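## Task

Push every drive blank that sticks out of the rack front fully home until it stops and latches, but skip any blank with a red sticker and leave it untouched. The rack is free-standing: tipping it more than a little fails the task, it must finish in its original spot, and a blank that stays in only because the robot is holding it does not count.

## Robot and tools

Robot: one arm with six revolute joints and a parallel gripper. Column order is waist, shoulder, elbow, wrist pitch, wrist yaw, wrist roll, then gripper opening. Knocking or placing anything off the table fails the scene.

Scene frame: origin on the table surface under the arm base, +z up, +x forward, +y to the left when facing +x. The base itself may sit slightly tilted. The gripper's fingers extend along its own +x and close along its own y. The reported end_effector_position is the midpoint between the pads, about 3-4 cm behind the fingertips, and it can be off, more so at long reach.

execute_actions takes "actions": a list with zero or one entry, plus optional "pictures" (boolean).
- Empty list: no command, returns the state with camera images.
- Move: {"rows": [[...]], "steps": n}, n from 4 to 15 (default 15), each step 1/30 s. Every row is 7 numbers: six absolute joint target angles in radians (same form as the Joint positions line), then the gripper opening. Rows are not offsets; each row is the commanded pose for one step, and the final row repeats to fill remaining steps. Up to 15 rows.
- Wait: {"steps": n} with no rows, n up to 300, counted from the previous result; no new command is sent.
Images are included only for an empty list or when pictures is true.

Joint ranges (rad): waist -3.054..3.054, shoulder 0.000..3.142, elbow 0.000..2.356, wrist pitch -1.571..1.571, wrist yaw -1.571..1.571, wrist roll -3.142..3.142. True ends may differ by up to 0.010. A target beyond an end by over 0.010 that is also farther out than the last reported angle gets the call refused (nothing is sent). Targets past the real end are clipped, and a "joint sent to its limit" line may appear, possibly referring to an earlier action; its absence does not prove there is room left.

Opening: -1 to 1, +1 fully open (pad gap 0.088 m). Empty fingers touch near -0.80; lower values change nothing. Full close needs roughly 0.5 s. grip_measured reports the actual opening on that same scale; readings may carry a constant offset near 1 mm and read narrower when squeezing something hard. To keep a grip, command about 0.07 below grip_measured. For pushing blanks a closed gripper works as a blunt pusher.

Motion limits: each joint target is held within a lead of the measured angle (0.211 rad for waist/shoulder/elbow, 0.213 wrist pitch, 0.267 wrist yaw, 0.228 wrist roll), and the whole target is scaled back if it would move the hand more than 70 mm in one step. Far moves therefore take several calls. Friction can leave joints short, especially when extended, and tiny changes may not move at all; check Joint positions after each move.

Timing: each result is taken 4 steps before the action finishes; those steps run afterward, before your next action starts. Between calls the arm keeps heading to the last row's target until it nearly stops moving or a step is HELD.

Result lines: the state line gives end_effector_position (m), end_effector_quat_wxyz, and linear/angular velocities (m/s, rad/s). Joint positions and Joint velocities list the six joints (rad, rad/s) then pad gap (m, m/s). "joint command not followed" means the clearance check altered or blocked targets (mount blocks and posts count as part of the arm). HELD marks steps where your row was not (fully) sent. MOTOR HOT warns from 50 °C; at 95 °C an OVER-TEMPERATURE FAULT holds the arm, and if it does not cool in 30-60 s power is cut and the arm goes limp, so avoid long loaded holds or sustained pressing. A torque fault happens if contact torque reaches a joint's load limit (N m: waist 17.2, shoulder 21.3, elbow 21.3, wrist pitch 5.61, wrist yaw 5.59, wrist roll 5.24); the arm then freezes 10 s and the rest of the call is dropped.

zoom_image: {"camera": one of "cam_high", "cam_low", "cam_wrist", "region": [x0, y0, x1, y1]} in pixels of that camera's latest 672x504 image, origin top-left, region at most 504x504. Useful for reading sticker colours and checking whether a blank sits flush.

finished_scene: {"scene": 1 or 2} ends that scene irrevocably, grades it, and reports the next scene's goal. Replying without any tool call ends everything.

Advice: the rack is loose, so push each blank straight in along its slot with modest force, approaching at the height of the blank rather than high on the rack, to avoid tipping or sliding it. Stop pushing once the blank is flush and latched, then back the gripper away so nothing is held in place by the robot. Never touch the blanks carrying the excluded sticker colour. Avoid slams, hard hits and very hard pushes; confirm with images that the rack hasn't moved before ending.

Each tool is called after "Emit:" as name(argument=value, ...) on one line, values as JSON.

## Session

Emit:
execute_actions(actions=[])

Scene clock: 0.00 s of 4500.00 s.
end_effector_position=(+0.3344, -0.1439, +0.1852) grip_measured=+0.823 end_effector_quat_wxyz=(-0.151, +0.854, -0.418, -0.271) end_effector_velocity=(-0.000, +0.002, -0.002) end_effector_angular_velocity=(+0.020, -0.000, +0.008)
Joint positions: [-0.356  1.271  0.669 -0.03   0.419 -2.606  0.079]
Joint velocities: [-0.002 -0.002 -0.002 -0.007 -0.022  0.007 -0.   ]
Heat: hottest wrist roll 26 °C (+0.0 °C/min).

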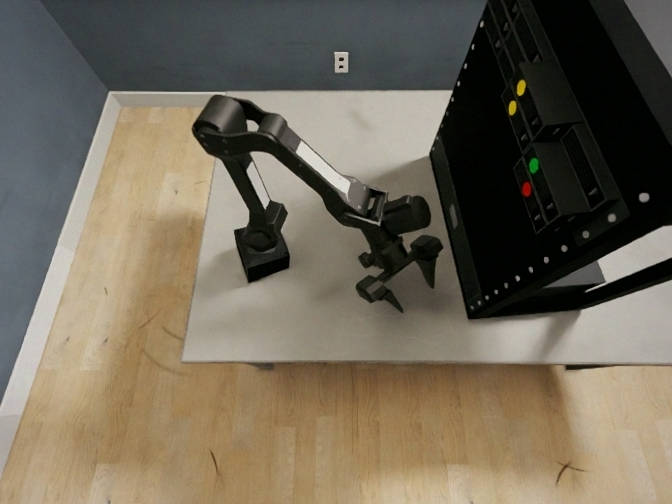

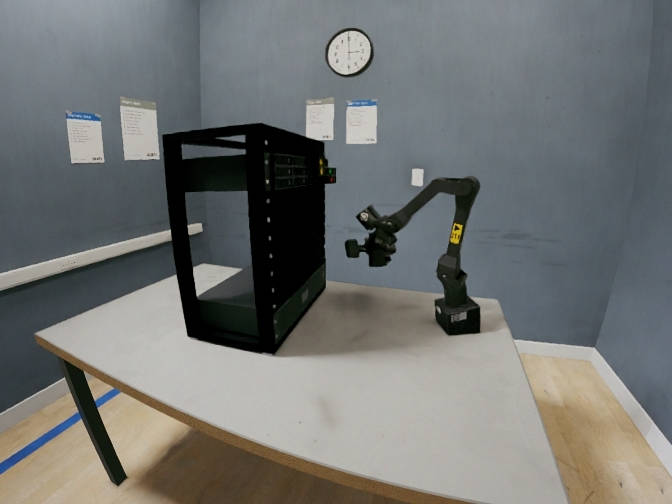

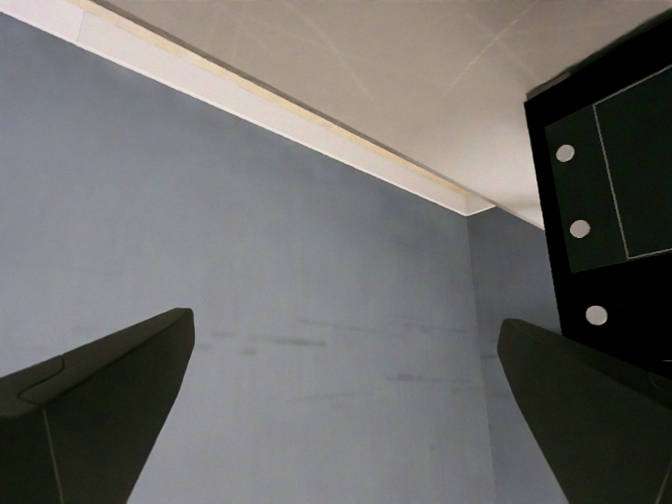

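Emit:
execute_actions(actions=[{"rows":[[-0.3,0.6,0.7,-0.27,0,0,-1]]}])

Emit:
execute_actions(actions=[{"rows":[[-0.2,0.76,1.115,-0.275,0,0,-1]]}])

Emit:
execute_actions(actions=[{"steps":30}], pictures=true)

Scene clock: 0.57 s of 4500.00 s.
end_effector_position=(+0.3171, -0.0531, +0.2880) grip_measured=-0.404 end_effector_quat_wxyz=(-0.473, +0.834, -0.245, -0.147) end_effector_velocity=(-0.141, +0.110, +0.380) end_effector_angular_velocity=(+1.118, -1.694, -0.378)
Joint positions: [-0.305  0.785  0.686 -0.256  0.032 -2.052  0.019]
Joint velocities: [ 0.002 -1.429 -0.002 -0.11  -0.242  1.531 -0.175]
Heat: hottest wrist roll 26 °C (+0.0 °C/min).
Steps of this call (steps 1 to 6: nothing new was sent; steps 7 to 17: the first 11 steps of this action). Readings (joint positions):
7: [-0.355 1.249 0.672 -0.066 0.381 -2.568]
8: [-0.345 1.214 0.672 -0.124 0.314 -2.516]
10: [-0.323 1.122 0.673 -0.185 0.192 -2.413]
14: [-0.306 0.928 0.685 -0.239 0.066 -2.207]
17: the state above

Scene clock: 1.07 s of 4500.00 s.
end_effector_position=(+0.3229, -0.0055, +0.4654) grip_measured=-0.812 end_effector_quat_wxyz=(+0.765, -0.638, +0.084, -0.019) end_effector_velocity=(-0.036, +0.038, +0.221) end_effector_angular_velocity=(+1.473, -0.686, -0.064)
Joint positions: [-0.208  0.745  1.067 -0.27   0.006 -1.306  0.   ]
Joint velocities: [ 0.046 -0.002  0.505 -0.022 -0.007  1.546  0.   ]
Heat: hottest wrist roll 26 °C (+0.0 °C/min).
Steps of this call (steps 1 to 4: the last 4 steps of your previous action; steps 5 to 15: the first 11 steps of this action). Readings (joint positions):
5: [-0.294 0.653 0.717 -0.278 0.014 -1.795]
6: [-0.271 0.674 0.754 -0.280 0.012 -1.745]
8: [-0.238 0.722 0.840 -0.274 0.007 -1.646]
12: [-0.215 0.744 0.991 -0.274 0.006 -1.461]
15: the state above

Scene clock: 2.07 s of 4500.00 s.
end_effector_position=(+0.3233, -0.0033, +0.4758) grip_measured=-0.812 end_effector_quat_wxyz=(+0.995, -0.055, +0.047, -0.062) end_effector_velocity=(-0.000, +0.002, -0.008) end_effector_angular_velocity=(+0.157, +0.008, +0.004)
Joint positions: [-0.203  0.755  1.1   -0.275  0.005 -0.025  0.   ]
Joint velocities: [-0.002 -0.002 -0.007 -0.022 -0.022  0.154  0.   ]
Heat: hottest elbow 26 °C (+0.0 °C/min).
Kept back: nothing.
Steps of this call (steps 1 to 4: the last 4 steps of your previous action; steps 5 to 30: the robot went on to your last target). Readings (joint positions):
1: [-0.207 0.745 1.081 -0.270 0.005 -1.254]
2: [-0.206 0.745 1.088 -0.270 0.005 -1.203]
4: [-0.205 0.748 1.094 -0.273 0.005 -1.100]
8: [-0.204 0.755 1.094 -0.275 0.005 -0.895]
30: the state above

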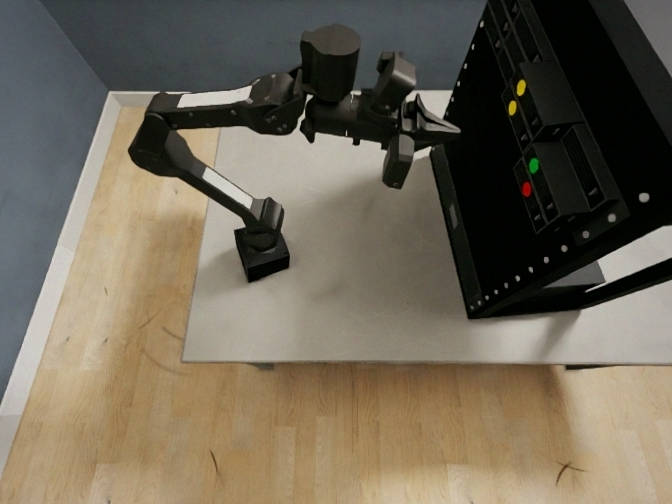

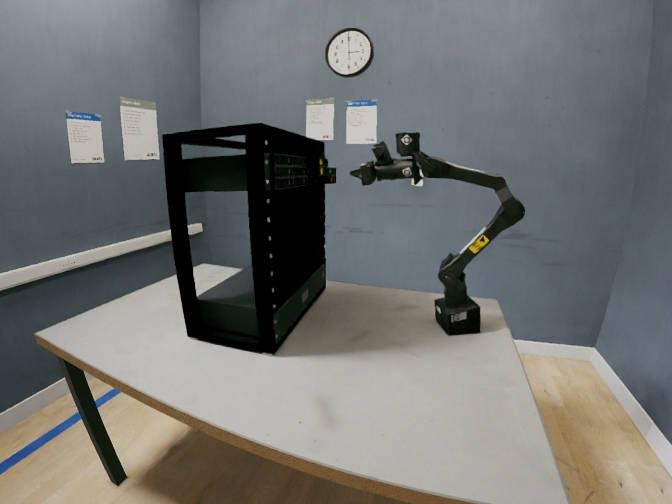

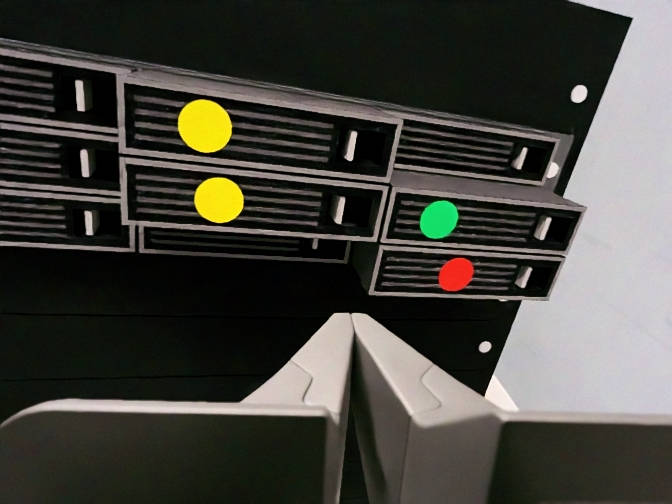

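Emit:
execute_actions(actions=[{"rows":[[-0.33,0.8,1.13,-0.25,0,0,-1],[-0.33,0.85,1.15,-0.22,0,0,-1],[-0.33,0.9,1.17,-0.19,0,0,-1],[-0.33,0.96,1.195,-0.15,0,0,-1]]}])

Emit:
execute_actions(actions=[{"steps":10}], pictures=true)

Scene clock: 2.60 s of 4500.00 s.
end_effector_position=(+0.3703, -0.0445, +0.4741) grip_measured=-0.812 end_effector_quat_wxyz=(+0.990, -0.051, +0.051, -0.117) end_effector_velocity=(+0.029, -0.020, -0.007) end_effector_angular_velocity=(-0.014, -0.003, -0.033)
Joint positions: [-0.321  0.947  1.168 -0.165 -0.003 -0.007  0.   ]
Joint velocities: [-0.042  0.11   0.017  0.095 -0.007 -0.007  0.   ]
Heat: hottest elbow 26 °C (+0.0 °C/min).
Steps of this call (steps 1 to 5: the robot went on to your last target; steps 6 to 16: the first 11 steps of this action). Readings (joint positions):
6: [-0.215 0.760 1.101 -0.274 -0.002 -0.011]
7: [-0.242 0.772 1.107 -0.264 -0.003 -0.009]
9: [-0.283 0.825 1.135 -0.223 -0.003 -0.008]
13: [-0.313 0.921 1.167 -0.178 -0.003 -0.007]
16: the state above

Scene clock: 2.93 s of 4500.00 s.
end_effector_position=(+0.3709, -0.0456, +0.4811) grip_measured=-0.812 end_effector_quat_wxyz=(+0.991, -0.053, +0.041, -0.119) end_effector_velocity=(+0.006, -0.006, -0.012) end_effector_angular_velocity=(-0.000, +0.036, -0.018)
Joint positions: [-0.326  0.951  1.18  -0.153 -0.003 -0.007  0.   ]
Joint velocities: [-0.007  0.022 -0.007 -0.007  0.007 -0.007  0.   ]
Heat: hottest elbow 26 °C (+0.0 °C/min).
Kept back: nothing.
Steps of this call (steps 1 to 4: the last 4 steps of your previous action; steps 5 to 10: the robot went on to your last target). Readings (joint positions):
1: [-0.323 0.949 1.168 -0.162 -0.003 -0.007]
2: [-0.323 0.950 1.170 -0.159 -0.003 -0.007]
4: [-0.325 0.950 1.175 -0.155 -0.003 -0.007]
8: [-0.326 0.950 1.180 -0.153 -0.003 -0.007]
10: the state above

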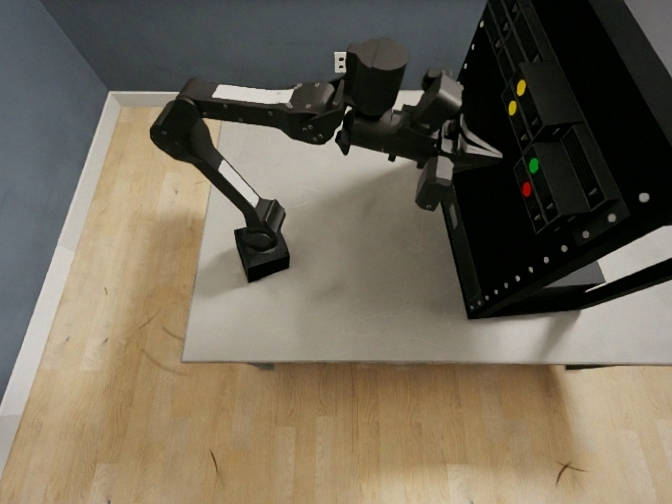

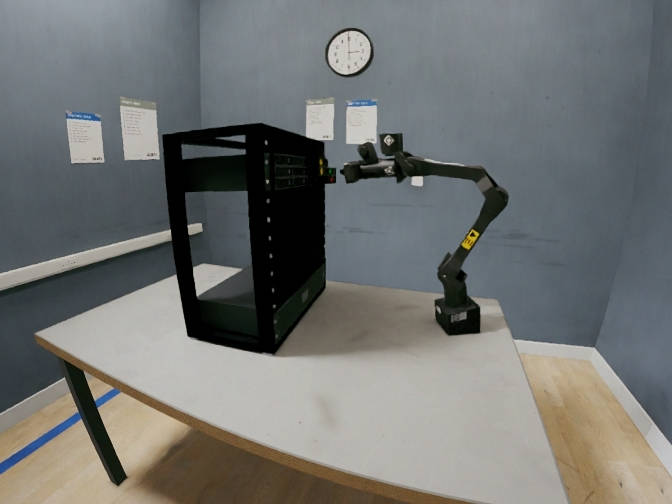

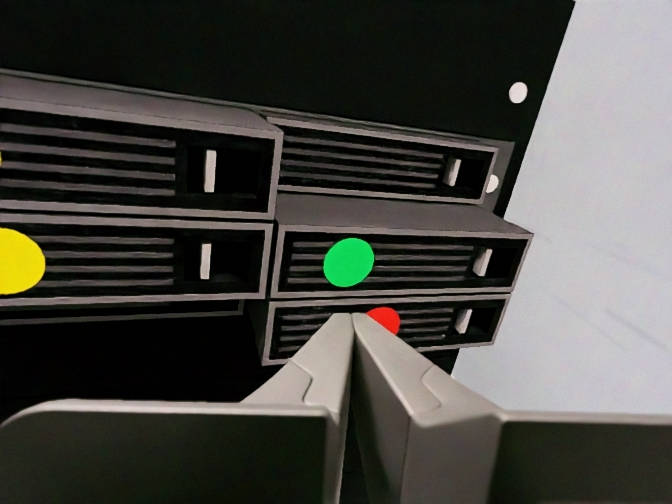

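Emit:
execute_actions(actions=[{"rows":[[-0.35,0.98,1.195,-0.145,0,0,-1],[-0.35,1.0,1.205,-0.135,0,0,-1],[-0.35,1.02,1.215,-0.125,0,0,-1],[-0.35,1.04,1.226,-0.115,0,0,-1],[-0.35,1.065,1.24,-0.105,0,0,-1]]}])

Emit:
execute_actions(actions=[{"steps":10}], pictures=true)

Scene clock: 3.43 s of 4500.00 s.
end_effector_position=(+0.3968, -0.0599, +0.4710) grip_measured=-0.812 end_effector_quat_wxyz=(+0.989, -0.052, +0.054, -0.130) end_effector_velocity=(+0.024, -0.009, -0.012) end_effector_angular_velocity=(-0.003, +0.018, -0.001)
Joint positions: [-0.346  1.052  1.215 -0.113 -0.003 -0.006  0.   ]
Joint velocities: [-0.007  0.085  0.017  0.051 -0.007 -0.007  0.   ]
Heat: hottest elbow 26 °C (+0.0 °C/min).
Steps of this call (steps 1 to 4: the robot went on to your last target; steps 5 to 15: the first 11 steps of this action). Readings (joint positions):
5: [-0.329 0.955 1.180 -0.151 -0.003 -0.007]
6: [-0.333 0.960 1.182 -0.148 -0.003 -0.007]
8: [-0.340 0.981 1.193 -0.137 -0.003 -0.006]
12: [-0.345 1.036 1.214 -0.118 -0.003 -0.006]
15: the state above

Scene clock: 3.77 s of 4500.00 s.
end_effector_position=(+0.3976, -0.0598, +0.4755) grip_measured=-0.812 end_effector_quat_wxyz=(+0.989, -0.053, +0.048, -0.130) end_effector_velocity=(+0.001, +0.002, -0.004) end_effector_angular_velocity=(+0.012, +0.012, +0.017)
Joint positions: [-0.347  1.056  1.225 -0.107 -0.003 -0.006  0.   ]
Joint velocities: [-0.002  0.002 -0.002 -0.007 -0.022  0.007  0.   ]
Heat: hottest elbow 26 °C (+0.0 °C/min).
Kept back: nothing.
Steps of this call (steps 1 to 4: the last 4 steps of your previous action; steps 5 to 10: the robot went on to your last target). Readings (joint positions):
1: [-0.346 1.054 1.216 -0.112 -0.003 -0.006]
2: [-0.346 1.055 1.217 -0.111 -0.003 -0.006]
4: [-0.346 1.056 1.221 -0.109 -0.003 -0.006]
8: [-0.347 1.056 1.225 -0.107 -0.003 -0.006]
10: the state above

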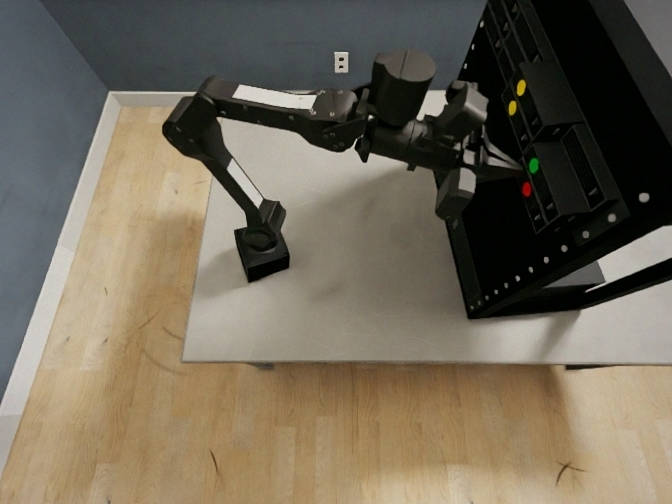

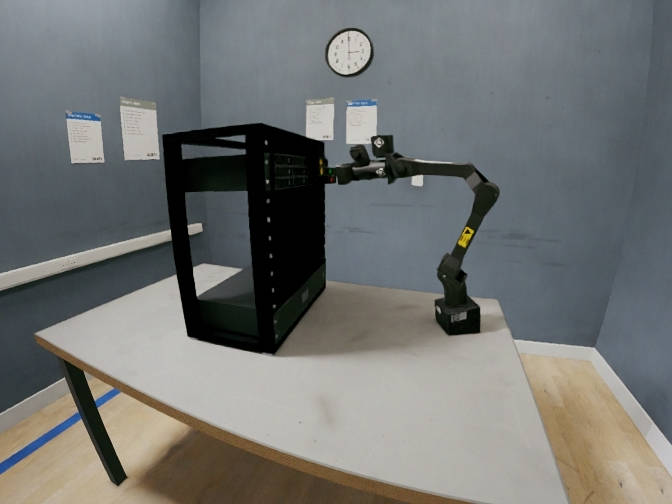

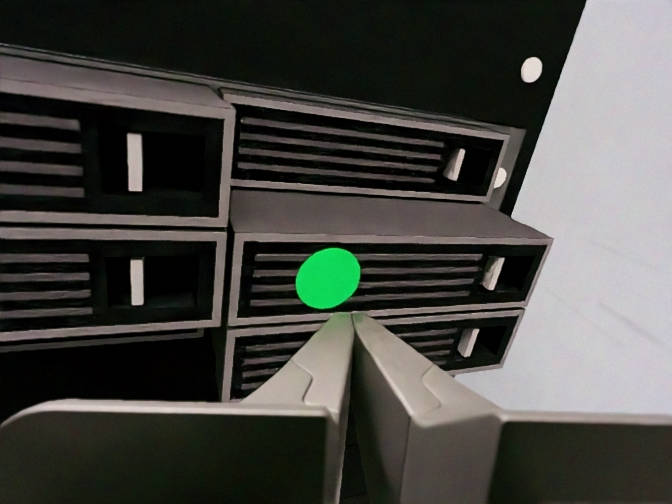

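Emit:
execute_actions(actions=[{"rows":[[-0.35,1.06,1.3,-0.155,0,0,-1],[-0.35,1.06,1.3,-0.155,0,0,-1],[-0.35,1.06,1.3,-0.155,0,0,-1],[-0.35,1.06,1.3,-0.155,0,0,-1],[-0.35,1.06,1.3,-0.155,0,0,-1],[-0.35,1.06,1.3,-0.155,0,0,-1],[-0.35,1.075,1.31,-0.15,0,0,-1],[-0.35,1.09,1.32,-0.145,0,0,-1],[-0.35,1.105,1.33,-0.14,0,0,-1],[-0.35,1.12,1.335,-0.135,0,0,-1]]}])

Emit:
execute_actions(actions=[{"steps":12}], pictures=true)

Scene clock: 4.33 s of 4500.00 s.
end_effector_position=(+0.4008, -0.0583, +0.4963) grip_measured=-0.812 end_effector_quat_wxyz=(+0.989, -0.054, +0.037, -0.129) end_effector_velocity=(+0.066, -0.017, +0.000) end_effector_angular_velocity=(-0.001, +0.024, +0.003)
Joint positions: [-0.347  1.082  1.307 -0.14  -0.003 -0.006  0.   ]
Joint velocities: [-0.002  0.252  0.178  0.051 -0.007 -0.007  0.   ]
Heat: hottest elbow 26 °C (+0.0 °C/min).
Steps of this call (steps 1 to 6: the robot went on to your last target; steps 7 to 17: the first 11 steps of this action). Readings (joint positions):
7: [-0.347 1.057 1.232 -0.118 -0.003 -0.006]
8: [-0.347 1.058 1.242 -0.127 -0.003 -0.006]
10: [-0.347 1.059 1.259 -0.137 -0.003 -0.006]
14: [-0.347 1.061 1.286 -0.145 -0.003 -0.006]
17: the state above

Scene clock: 4.73 s of 4500.00 s.
end_effector_position=(+0.4089, -0.0609, +0.4916) grip_measured=-0.812 end_effector_quat_wxyz=(+0.989, -0.053, +0.044, -0.129) end_effector_velocity=(-0.002, +0.000, +0.009) end_effector_angular_velocity=(+0.002, -0.018, +0.001)
Joint positions: [-0.347  1.112  1.319 -0.137 -0.003 -0.006  0.   ]
Joint velocities: [-0.007 -0.002  0.022 -0.007 -0.007  0.007  0.   ]
Heat: hottest elbow 26 °C (+0.0 °C/min).
Kept back: nothing.
Steps of this call (steps 1 to 4: the last 4 steps of your previous action; steps 5 to 12: the robot went on to your last target). Readings (joint positions):
1: [-0.347 1.090 1.311 -0.139 -0.003 -0.006]
2: [-0.347 1.096 1.313 -0.139 -0.003 -0.006]
4: [-0.347 1.105 1.313 -0.139 -0.003 -0.006]
8: [-0.347 1.112 1.314 -0.138 -0.003 -0.006]
12: the state above

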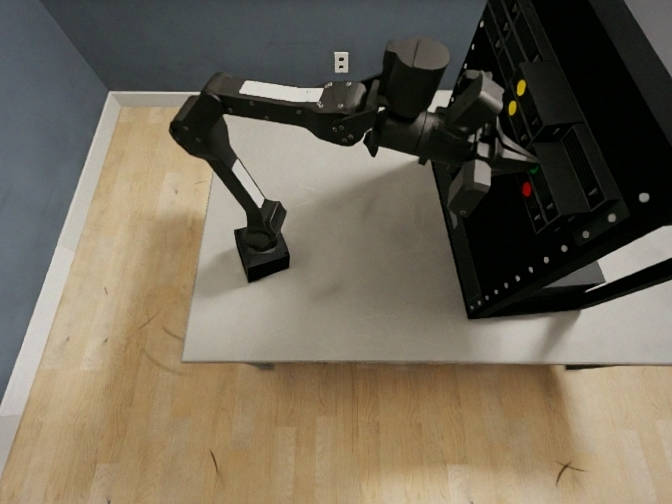

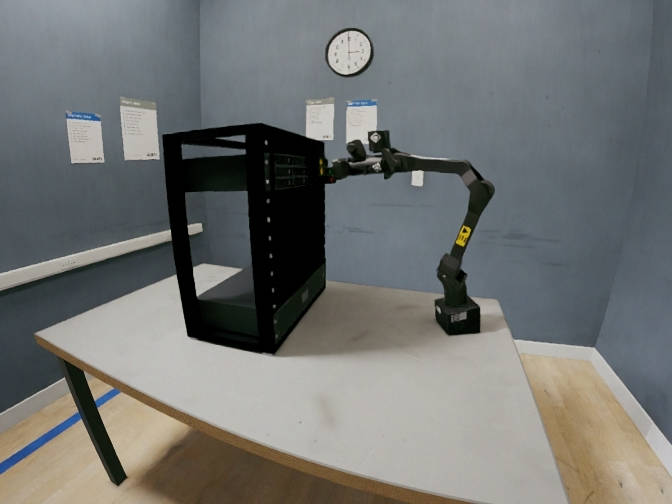

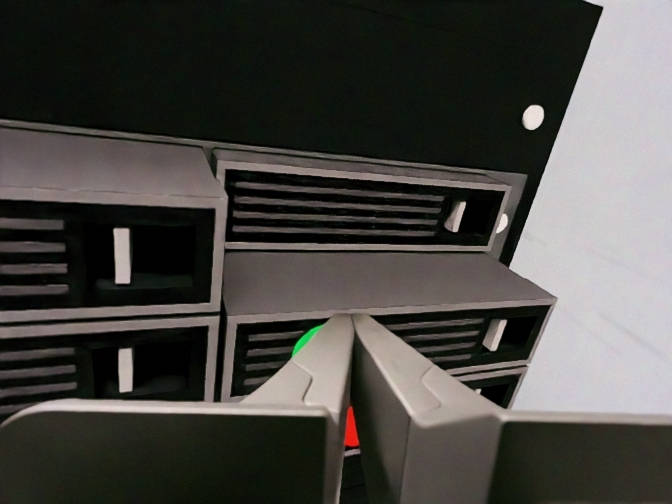

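Emit:
execute_actions(actions=[{"rows":[[-0.35,1.12,1.335,-0.175,0,0,-1],[-0.35,1.12,1.335,-0.175,0,0,-1],[-0.35,1.12,1.335,-0.175,0,0,-1],[-0.35,1.12,1.335,-0.175,0,0,-1],[-0.35,1.12,1.335,-0.175,0,0,-1],[-0.35,1.12,1.335,-0.175,0,0,-1],[-0.347,1.13,1.342,-0.172,0,0,-1],[-0.344,1.14,1.349,-0.169,0,0,-1],[-0.341,1.15,1.356,-0.166,0,0,-1],[-0.338,1.16,1.363,-0.163,0,0,-1],[-0.335,1.17,1.37,-0.16,0,0,-1],[-0.332,1.18,1.377,-0.157,0,0,-1],[-0.33,1.19,1.384,-0.154,0,0,-1]]}])

Emit:
execute_actions(actions=[{"steps":14}], pictures=true)

Scene clock: 5.27 s of 4500.00 s.
end_effector_position=(+0.4123, -0.0624, +0.4842) grip_measured=-0.812 end_effector_quat_wxyz=(+0.988, -0.051, +0.063, -0.130) end_effector_velocity=(+0.031, -0.003, +0.003) end_effector_angular_velocity=(+0.012, +0.014, -0.003)
Joint positions: [-0.346  1.129  1.334 -0.173 -0.003 -0.006  0.   ]
Joint velocities: [ 0.022  0.12   0.11  -0.007  0.022  0.007  0.   ]
Heat: hottest elbow 27 °C (+11.4 °C/min).
Steps of this call (steps 1 to 5: the robot went on to your last target; steps 6 to 16: the first 11 steps of this action). Readings (joint positions):
6: [-0.347 1.112 1.320 -0.140 -0.003 -0.006]
7: [-0.347 1.112 1.320 -0.148 -0.003 -0.006]
9: [-0.347 1.112 1.321 -0.160 -0.003 -0.006]
13: [-0.347 1.116 1.322 -0.168 -0.003 -0.006]
16: the state above

Scene clock: 5.73 s of 4500.00 s.
end_effector_position=(+0.4240, -0.0617, +0.4847) grip_measured=-0.812 end_effector_quat_wxyz=(+0.989, -0.050, +0.062, -0.125) end_effector_velocity=(+0.001, +0.002, +0.002) end_effector_angular_velocity=(-0.007, -0.004, +0.011)
Joint positions: [-0.336  1.169  1.365 -0.161 -0.003 -0.006  0.   ]
Joint velocities: [ 0.002  0.002  0.002  0.007 -0.007 -0.007  0.   ]
Heat: hottest elbow 27 °C (+10.5 °C/min).
Kept back: nothing.
Steps of this call (steps 1 to 4: the last 4 steps of your previous action; steps 5 to 14: the robot went on to your last target). Readings (joint positions):
1: [-0.345 1.134 1.338 -0.173 -0.003 -0.006]
2: [-0.343 1.141 1.344 -0.171 -0.003 -0.006]
4: [-0.339 1.155 1.354 -0.164 -0.003 -0.006]
8: [-0.337 1.166 1.362 -0.163 -0.003 -0.006]
14: the state above

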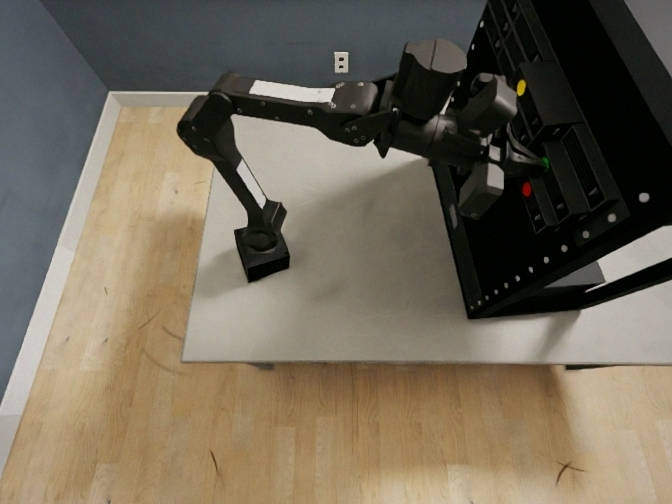

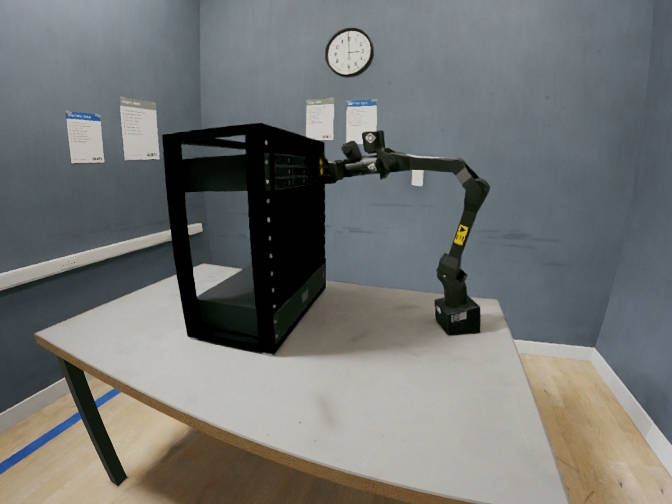

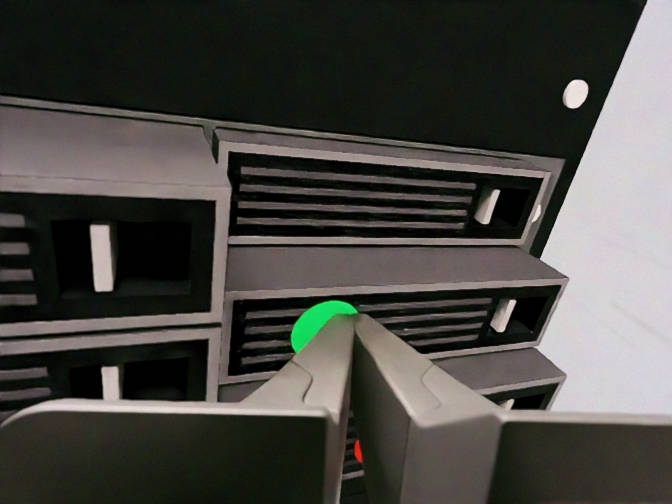

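Emit:
execute_actions(actions=[{"rows":[[-0.33,1.197,1.389,-0.152,0,0,-1],[-0.33,1.204,1.394,-0.15,0,0,-1],[-0.33,1.211,1.399,-0.148,0,0,-1],[-0.33,1.218,1.404,-0.146,0,0,-1],[-0.33,1.225,1.409,-0.144,0,0,-1],[-0.33,1.232,1.414,-0.142,0,0,-1],[-0.33,1.239,1.419,-0.14,0,0,-1],[-0.33,1.246,1.424,-0.138,0,0,-1],[-0.33,1.253,1.429,-0.136,0,0,-1],[-0.33,1.26,1.434,-0.134,0,0,-1],[-0.33,1.267,1.439,-0.132,0,0,-1]]}])

Emit:
execute_actions(actions=[{"steps":14}], pictures=true)

Scene clock: 6.27 s of 4500.00 s.
end_effector_position=(+0.4385, -0.0638, +0.4857) grip_measured=-0.812 end_effector_quat_wxyz=(+0.989, -0.050, +0.060, -0.123) end_effector_velocity=(+0.044, -0.016, -0.004) end_effector_angular_velocity=(-0.003, +0.027, -0.017)
Joint positions: [-0.332  1.223  1.406 -0.146 -0.003 -0.006  0.   ]
Joint velocities: [-0.007  0.173  0.139  0.007  0.007 -0.007  0.   ]
Heat: hottest elbow 27 °C (+9.6 °C/min).
Steps of this call (steps 1 to 5: the robot went on to your last target; steps 6 to 16: the first 11 steps of this action). Readings (joint positions):
6: [-0.335 1.171 1.366 -0.161 -0.003 -0.006]
7: [-0.335 1.173 1.368 -0.161 -0.003 -0.006]
9: [-0.334 1.181 1.374 -0.159 -0.003 -0.006]
13: [-0.332 1.204 1.391 -0.151 -0.003 -0.006]
16: the state above

Scene clock: 6.73 s of 4500.00 s.
end_effector_position=(+0.4439, -0.0650, +0.4863) grip_measured=-0.812 end_effector_quat_wxyz=(+0.989, -0.051, +0.059, -0.123) end_effector_velocity=(-0.002, -0.004, -0.002) end_effector_angular_velocity=(+0.009, +0.014, -0.017)
Joint positions: [-0.332  1.243  1.422 -0.139 -0.003 -0.006  0.   ]
Joint velocities: [-0.007 -0.002  0.002 -0.022  0.007  0.007  0.   ]
Heat: hottest elbow 27 °C (+8.9 °C/min).
Kept back: nothing.
Steps of this call (steps 1 to 4: the last 4 steps of your previous action; steps 5 to 14: the robot went on to your last target). Readings (joint positions):
1: [-0.332 1.227 1.410 -0.144 -0.003 -0.006]
2: [-0.332 1.232 1.413 -0.142 -0.003 -0.006]
4: [-0.332 1.237 1.418 -0.140 -0.003 -0.006]
8: [-0.332 1.241 1.421 -0.140 -0.003 -0.006]
14: the state above

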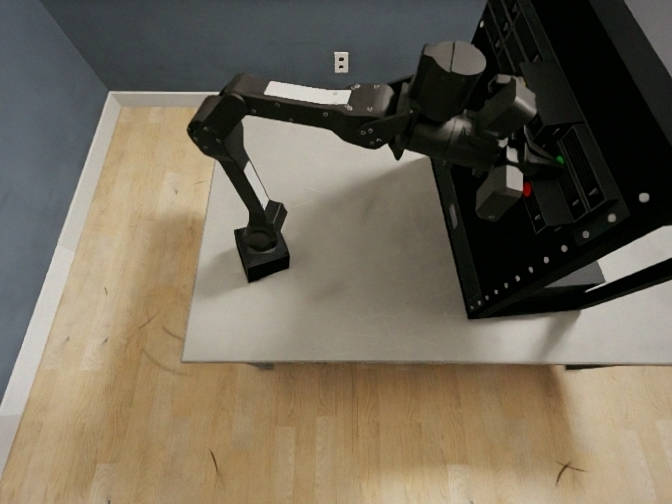

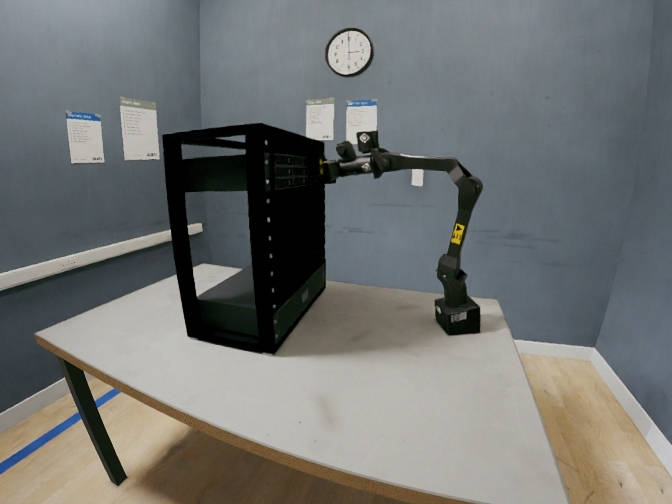

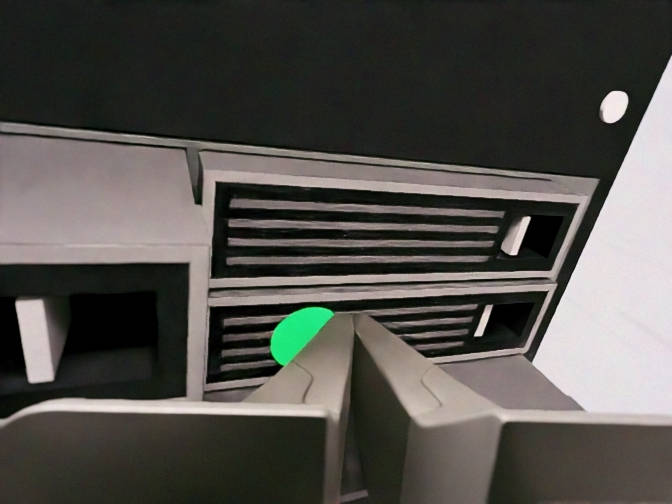

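Emit:
execute_actions(actions=[{"rows":[[-0.33,1.277,1.446,-0.13,0,0,-1],[-0.33,1.287,1.452,-0.128,0,0,-1],[-0.33,1.297,1.457,-0.126,0,0,-1],[-0.33,1.305,1.46,-0.124,0,0,-1]]}], pictures=true)

Scene clock: 7.20 s of 4500.00 s.
end_effector_position=(+0.4484, -0.0664, +0.4851) grip_measured=-0.812 end_effector_quat_wxyz=(+0.989, -0.050, +0.061, -0.123) end_effector_velocity=(+0.001, +0.000, +0.002) end_effector_angular_velocity=(-0.008, -0.005, +0.006)
Joint positions: [-0.332  1.26   1.436 -0.14  -0.002 -0.006  0.   ]
Joint velocities: [-0.002  0.002  0.002  0.007 -0.007 -0.007  0.   ]
Heat: hottest elbow 27 °C (+8.3 °C/min).
Steps of this call (steps 1 to 3: the robot went on to your last target; steps 4 to 14: the first 11 steps of this action). Readings (joint positions):
4: [-0.332 1.244 1.423 -0.139 -0.003 -0.006]
5: [-0.332 1.247 1.425 -0.139 -0.003 -0.006]
7: [-0.332 1.256 1.432 -0.137 -0.003 -0.006]
11: [-0.332 1.260 1.435 -0.140 -0.002 -0.006]
14: the state above

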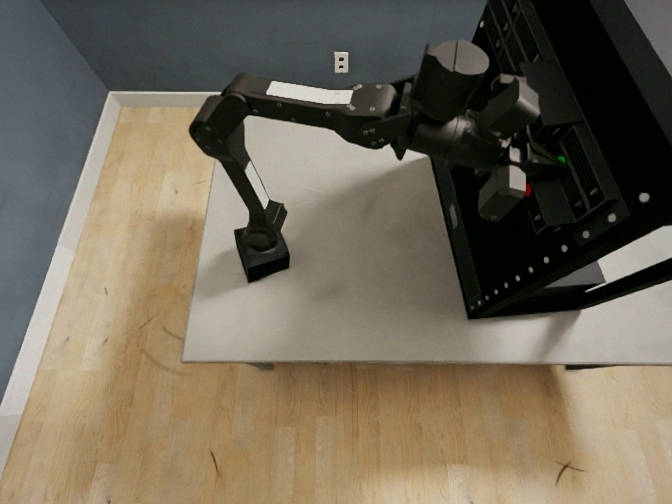

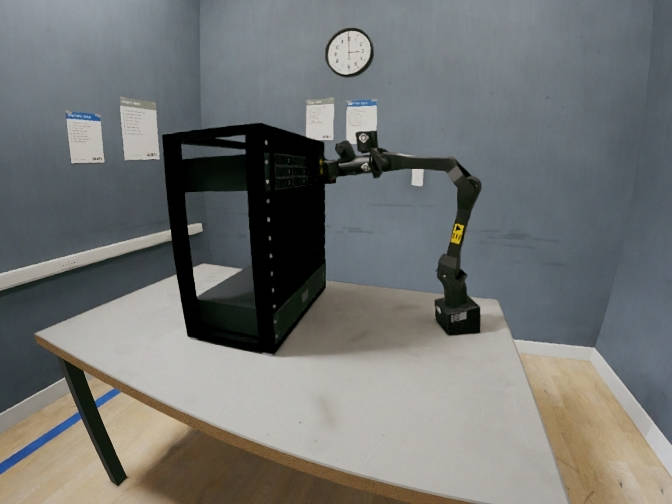

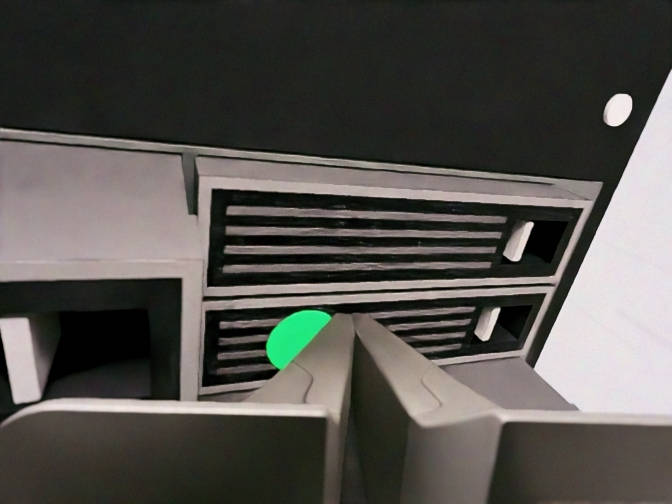

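Emit:
execute_actions(actions=[{"rows":[[-0.33,1.23,1.43,-0.14,0,0,-1],[-0.33,1.2,1.41,-0.15,0,0,-1],[-0.33,1.16,1.39,-0.16,0,0,-1],[-0.33,1.12,1.36,-0.17,0,0,-1],[-0.33,1.08,1.34,-0.19,0,0,-1],[-0.33,1.04,1.33,-0.21,0,0,-1],[-0.33,1.0,1.33,-0.25,0,0,-1],[-0.33,0.97,1.33,-0.3,0,0,-1]],"steps":12}])

Emit:
execute_actions(actions=[{"rows":[[-0.08,1.0,1.345,-0.3,0,0,-1]]}])

Emit:
execute_actions(actions=[{"steps":8}], pictures=true)

Scene clock: 7.77 s of 4500.00 s.
end_effector_position=(+0.4060, -0.0549, +0.4950) grip_measured=-0.812 end_effector_quat_wxyz=(+0.989, -0.051, +0.060, -0.124) end_effector_velocity=(-0.323, +0.095, +0.124) end_effector_angular_velocity=(-0.008, -0.069, +0.021)
Joint positions: [-0.332  1.112  1.364 -0.215 -0.001 -0.006  0.   ]
Joint velocities: [-0.007 -1.062 -0.237 -0.755 -0.022  0.007  0.   ]
Heat: hottest elbow 28 °C (+15.5 °C/min).
Steps of this call (steps 1 to 4: the last 4 steps of your previous action; steps 5 to 9: the robot went on to your last target; steps 10 to 17: the first 8 steps of this action). Readings (joint positions):
10: [-0.332 1.255 1.436 -0.141 -0.002 -0.006]
11: [-0.332 1.249 1.436 -0.142 -0.001 -0.006]
13: [-0.332 1.228 1.422 -0.144 -0.001 -0.006]
17: the state above

Scene clock: 8.27 s of 4500.00 s.
end_effector_position=(+0.3795, +0.0268, +0.5048) grip_measured=-0.812 end_effector_quat_wxyz=(+0.998, -0.038, +0.056, -0.006) end_effector_velocity=(-0.002, +0.030, -0.006) end_effector_angular_velocity=(+0.010, +0.024, +0.101)
Joint positions: [-0.095  1.     1.353 -0.298  0.    -0.005  0.   ]
Joint velocities: [ 0.095 -0.007 -0.002 -0.022 -0.007 -0.007  0.   ]
Heat: hottest elbow 28 °C (+14.5 °C/min).
Steps of this call (steps 1 to 4: the last 4 steps of your previous action; steps 5 to 15: the first 11 steps of this action). Readings (joint positions):
5: [-0.312 0.989 1.356 -0.272 0.011 -0.006]
6: [-0.265 0.982 1.356 -0.275 0.010 -0.005]
8: [-0.177 0.983 1.356 -0.288 0.000 -0.005]
12: [-0.110 1.000 1.353 -0.298 0.000 -0.005]
15: the state above

Scene clock: 8.53 s of 4500.00 s.
end_effector_position=(+0.3795, +0.0299, +0.5042) grip_measured=-0.812 end_effector_quat_wxyz=(+0.998, -0.038, +0.057, -0.001) end_effector_velocity=(+0.001, +0.003, -0.006) end_effector_angular_velocity=(-0.020, +0.018, +0.016)
Joint positions: [-0.084  1.     1.353 -0.3    0.    -0.005  0.   ]
Joint velocities: [ 0.007  0.002 -0.007 -0.007 -0.007 -0.022  0.   ]
Heat: hottest elbow 28 °C (+14.1 °C/min).
Kept back: nothing.
Steps of this call (steps 1 to 4: the last 4 steps of your previous action; steps 5 to 8: the robot went on to your last target). Readings (joint positions):
1: [-0.092 1.000 1.353 -0.298 0.000 -0.005]
2: [-0.090 1.000 1.353 -0.298 0.000 -0.005]
4: [-0.087 1.000 1.353 -0.300 0.000 -0.005]
8: the state above

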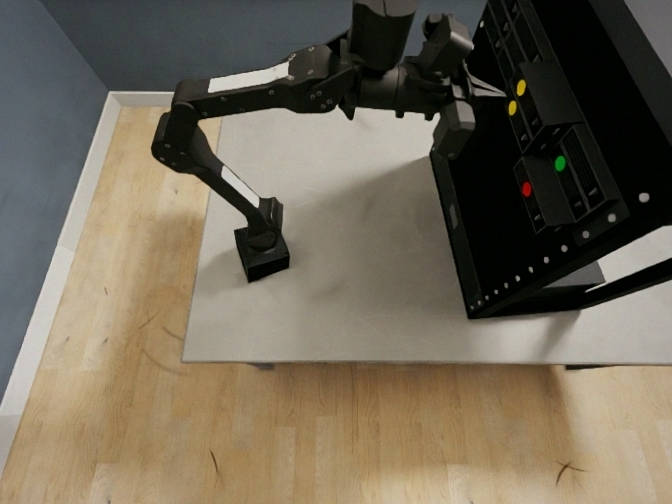

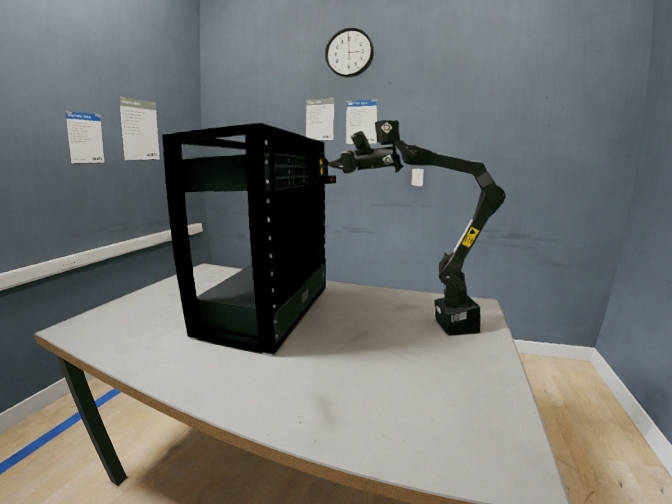

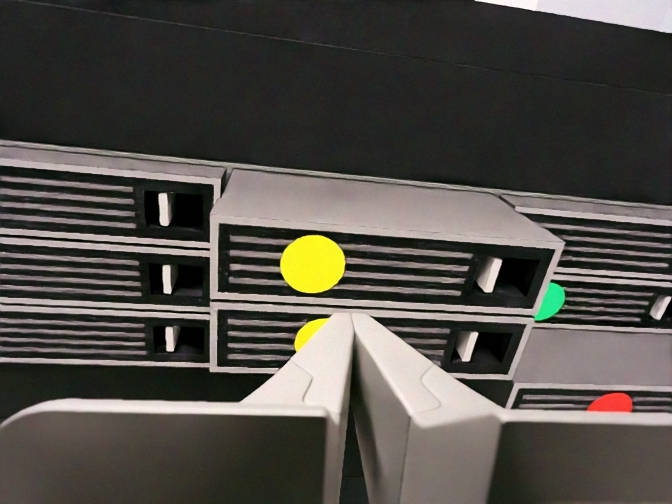

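Emit:
execute_actions(actions=[{"rows":[[-0.085,1.0,1.37,-0.27,0,0,-1],[-0.085,1.0,1.37,-0.27,0,0,-1],[-0.085,1.01,1.376,-0.266,0,0,-1],[-0.085,1.02,1.382,-0.262,0,0,-1],[-0.085,1.03,1.388,-0.258,0,0,-1],[-0.085,1.04,1.394,-0.254,0,0,-1],[-0.085,1.05,1.4,-0.25,0,0,-1],[-0.085,1.06,1.406,-0.246,0,0,-1],[-0.085,1.07,1.412,-0.242,0,0,-1],[-0.085,1.08,1.418,-0.238,0,0,-1],[-0.085,1.09,1.425,-0.235,0,0,-1],[-0.085,1.1,1.432,-0.232,0,0,-1],[-0.085,1.11,1.439,-0.229,0,0,-1],[-0.085,1.12,1.446,-0.226,0,0,-1]]}])

Emit:
execute_actions(actions=[{"steps":12}], pictures=true)

Scene clock: 9.17 s of 4500.00 s.
end_effector_position=(+0.3936, +0.0310, +0.5148) grip_measured=-0.812 end_effector_quat_wxyz=(+0.999, -0.038, +0.037, -0.000) end_effector_velocity=(+0.085, -0.004, -0.011) end_effector_angular_velocity=(-0.009, +0.036, -0.017)
Joint positions: [-0.083  1.049  1.391 -0.25   0.    -0.005  0.   ]
Joint velocities: [-0.007  0.291  0.159  0.095  0.007 -0.007  0.   ]
Heat: hottest elbow 28 °C (+13.1 °C/min).
Steps of this call (steps 1 to 8: the robot went on to your last target; steps 9 to 19: the first 11 steps of this action). Readings (joint positions):
9: [-0.083 1.000 1.353 -0.298 0.000 -0.005]
10: [-0.083 1.000 1.353 -0.291 0.000 -0.005]
12: [-0.083 1.001 1.354 -0.280 0.000 -0.005]
16: [-0.083 1.021 1.375 -0.261 0.000 -0.005]
19: the state above

Scene clock: 9.57 s of 4500.00 s.
end_effector_position=(+0.4081, +0.0313, +0.5136) grip_measured=-0.812 end_effector_quat_wxyz=(+0.998, -0.038, +0.040, +0.001) end_effector_velocity=(+0.005, +0.000, -0.002) end_effector_angular_velocity=(+0.007, +0.013, +0.003)
Joint positions: [-0.083  1.1    1.424 -0.237 -0.001 -0.005  0.   ]
Joint velocities: [-0.002  0.017  0.012 -0.007 -0.007  0.007  0.   ]
Heat: hottest elbow 28 °C (+12.5 °C/min).
Kept back: nothing.
Steps of this call (steps 1 to 4: the last 4 steps of your previous action; steps 5 to 12: the robot went on to your last target). Readings (joint positions):
1: [-0.083 1.059 1.397 -0.246 0.000 -0.005]
2: [-0.083 1.069 1.402 -0.243 0.000 -0.005]
4: [-0.083 1.084 1.412 -0.240 -0.001 -0.005]
8: [-0.083 1.095 1.420 -0.238 -0.001 -0.005]
12: the state above

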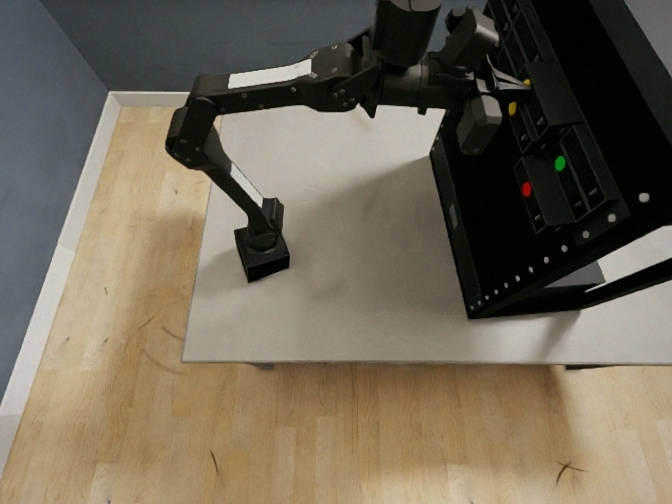

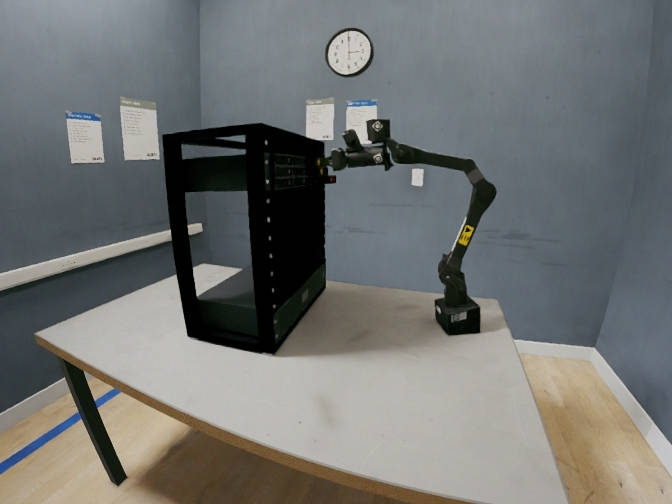

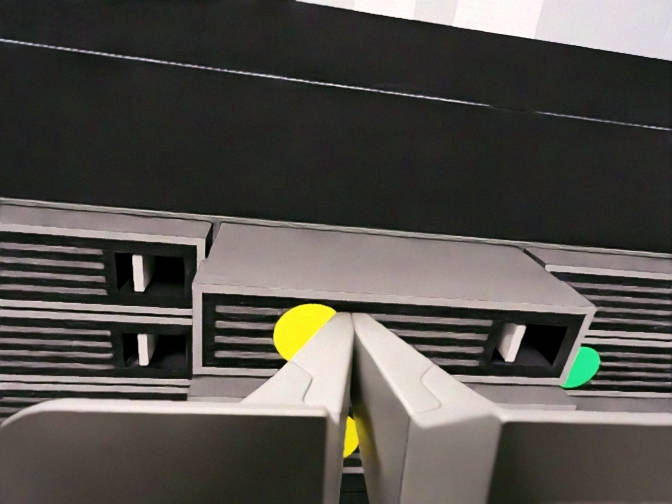

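Emit:
execute_actions(actions=[{"rows":[[-0.085,1.128,1.451,-0.224,0,0,-1],[-0.085,1.136,1.457,-0.222,0,0,-1],[-0.085,1.144,1.462,-0.22,0,0,-1],[-0.085,1.152,1.468,-0.218,0,0,-1],[-0.085,1.16,1.473,-0.216,0,0,-1],[-0.085,1.168,1.479,-0.214,0,0,-1],[-0.085,1.176,1.484,-0.212,0,0,-1],[-0.085,1.184,1.49,-0.21,0,0,-1],[-0.085,1.192,1.495,-0.208,0,0,-1],[-0.085,1.2,1.501,-0.206,0,0,-1],[-0.085,1.208,1.506,-0.204,0,0,-1],[-0.085,1.216,1.512,-0.202,0,0,-1],[-0.085,1.224,1.517,-0.2,0,0,-1],[-0.085,1.232,1.523,-0.198,0,0,-1]]}])

Emit:
execute_actions(actions=[{"steps":16}], pictures=true)

Scene clock: 10.10 s of 4500.00 s.
end_effector_position=(+0.4258, +0.0325, +0.5141) grip_measured=-0.812 end_effector_quat_wxyz=(+0.998, -0.037, +0.040, +0.003) end_effector_velocity=(+0.063, +0.006, -0.001) end_effector_angular_velocity=(-0.005, -0.001, +0.020)
Joint positions: [-0.081  1.163  1.47  -0.219 -0.004 -0.005  0.   ]
Joint velocities: [ 0.012  0.222  0.159  0.066 -0.007 -0.007  0.   ]
Heat: hottest elbow 28 °C (+11.9 °C/min).
Steps of this call (steps 1 to 5: the robot went on to your last target; steps 6 to 16: the first 11 steps of this action). Readings (joint positions):
6: [-0.083 1.103 1.425 -0.236 -0.001 -0.005]
7: [-0.083 1.105 1.427 -0.236 -0.001 -0.005]
9: [-0.083 1.114 1.434 -0.233 -0.002 -0.005]
13: [-0.082 1.141 1.454 -0.225 -0.003 -0.005]
16: the state above

Scene clock: 10.63 s of 4500.00 s.
end_effector_position=(+0.4369, +0.0332, +0.5141) grip_measured=-0.812 end_effector_quat_wxyz=(+0.998, -0.037, +0.040, +0.004) end_effector_velocity=(+0.000, +0.000, -0.001) end_effector_angular_velocity=(-0.007, +0.008, +0.005)
Joint positions: [-0.08   1.203  1.5   -0.21  -0.006 -0.005  0.   ]
Joint velocities: [-0.002  0.002  0.002 -0.007 -0.007 -0.007  0.   ]
Heat: hottest elbow 28 °C (+11.3 °C/min).
Kept back: nothing.
Steps of this call (steps 1 to 4: the last 4 steps of your previous action; steps 5 to 16: the robot went on to your last target). Readings (joint positions):
1: [-0.081 1.171 1.475 -0.217 -0.004 -0.005]
2: [-0.080 1.178 1.481 -0.216 -0.004 -0.005]
4: [-0.080 1.191 1.491 -0.212 -0.005 -0.005]
8: [-0.080 1.202 1.499 -0.210 -0.006 -0.005]
16: the state above

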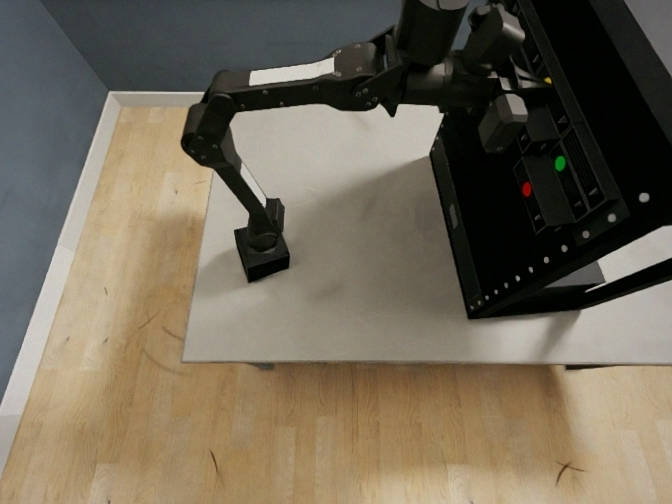

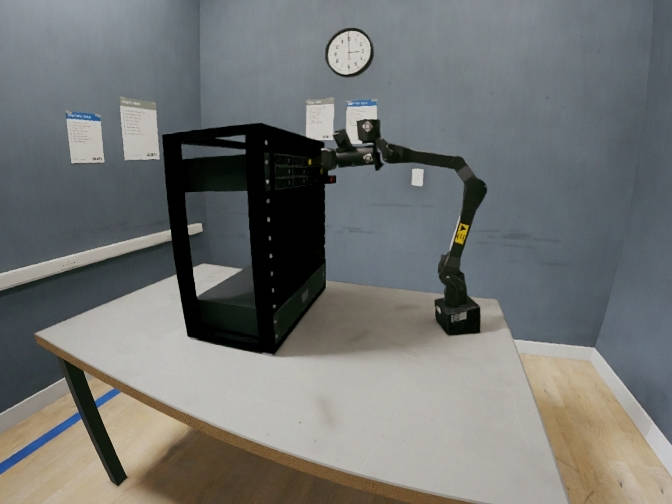

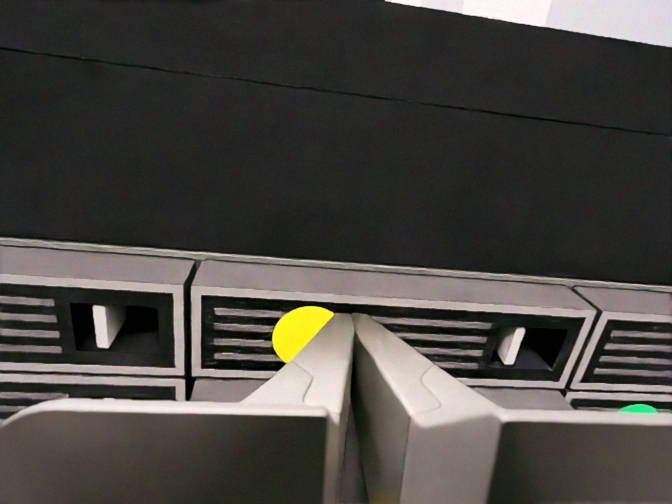

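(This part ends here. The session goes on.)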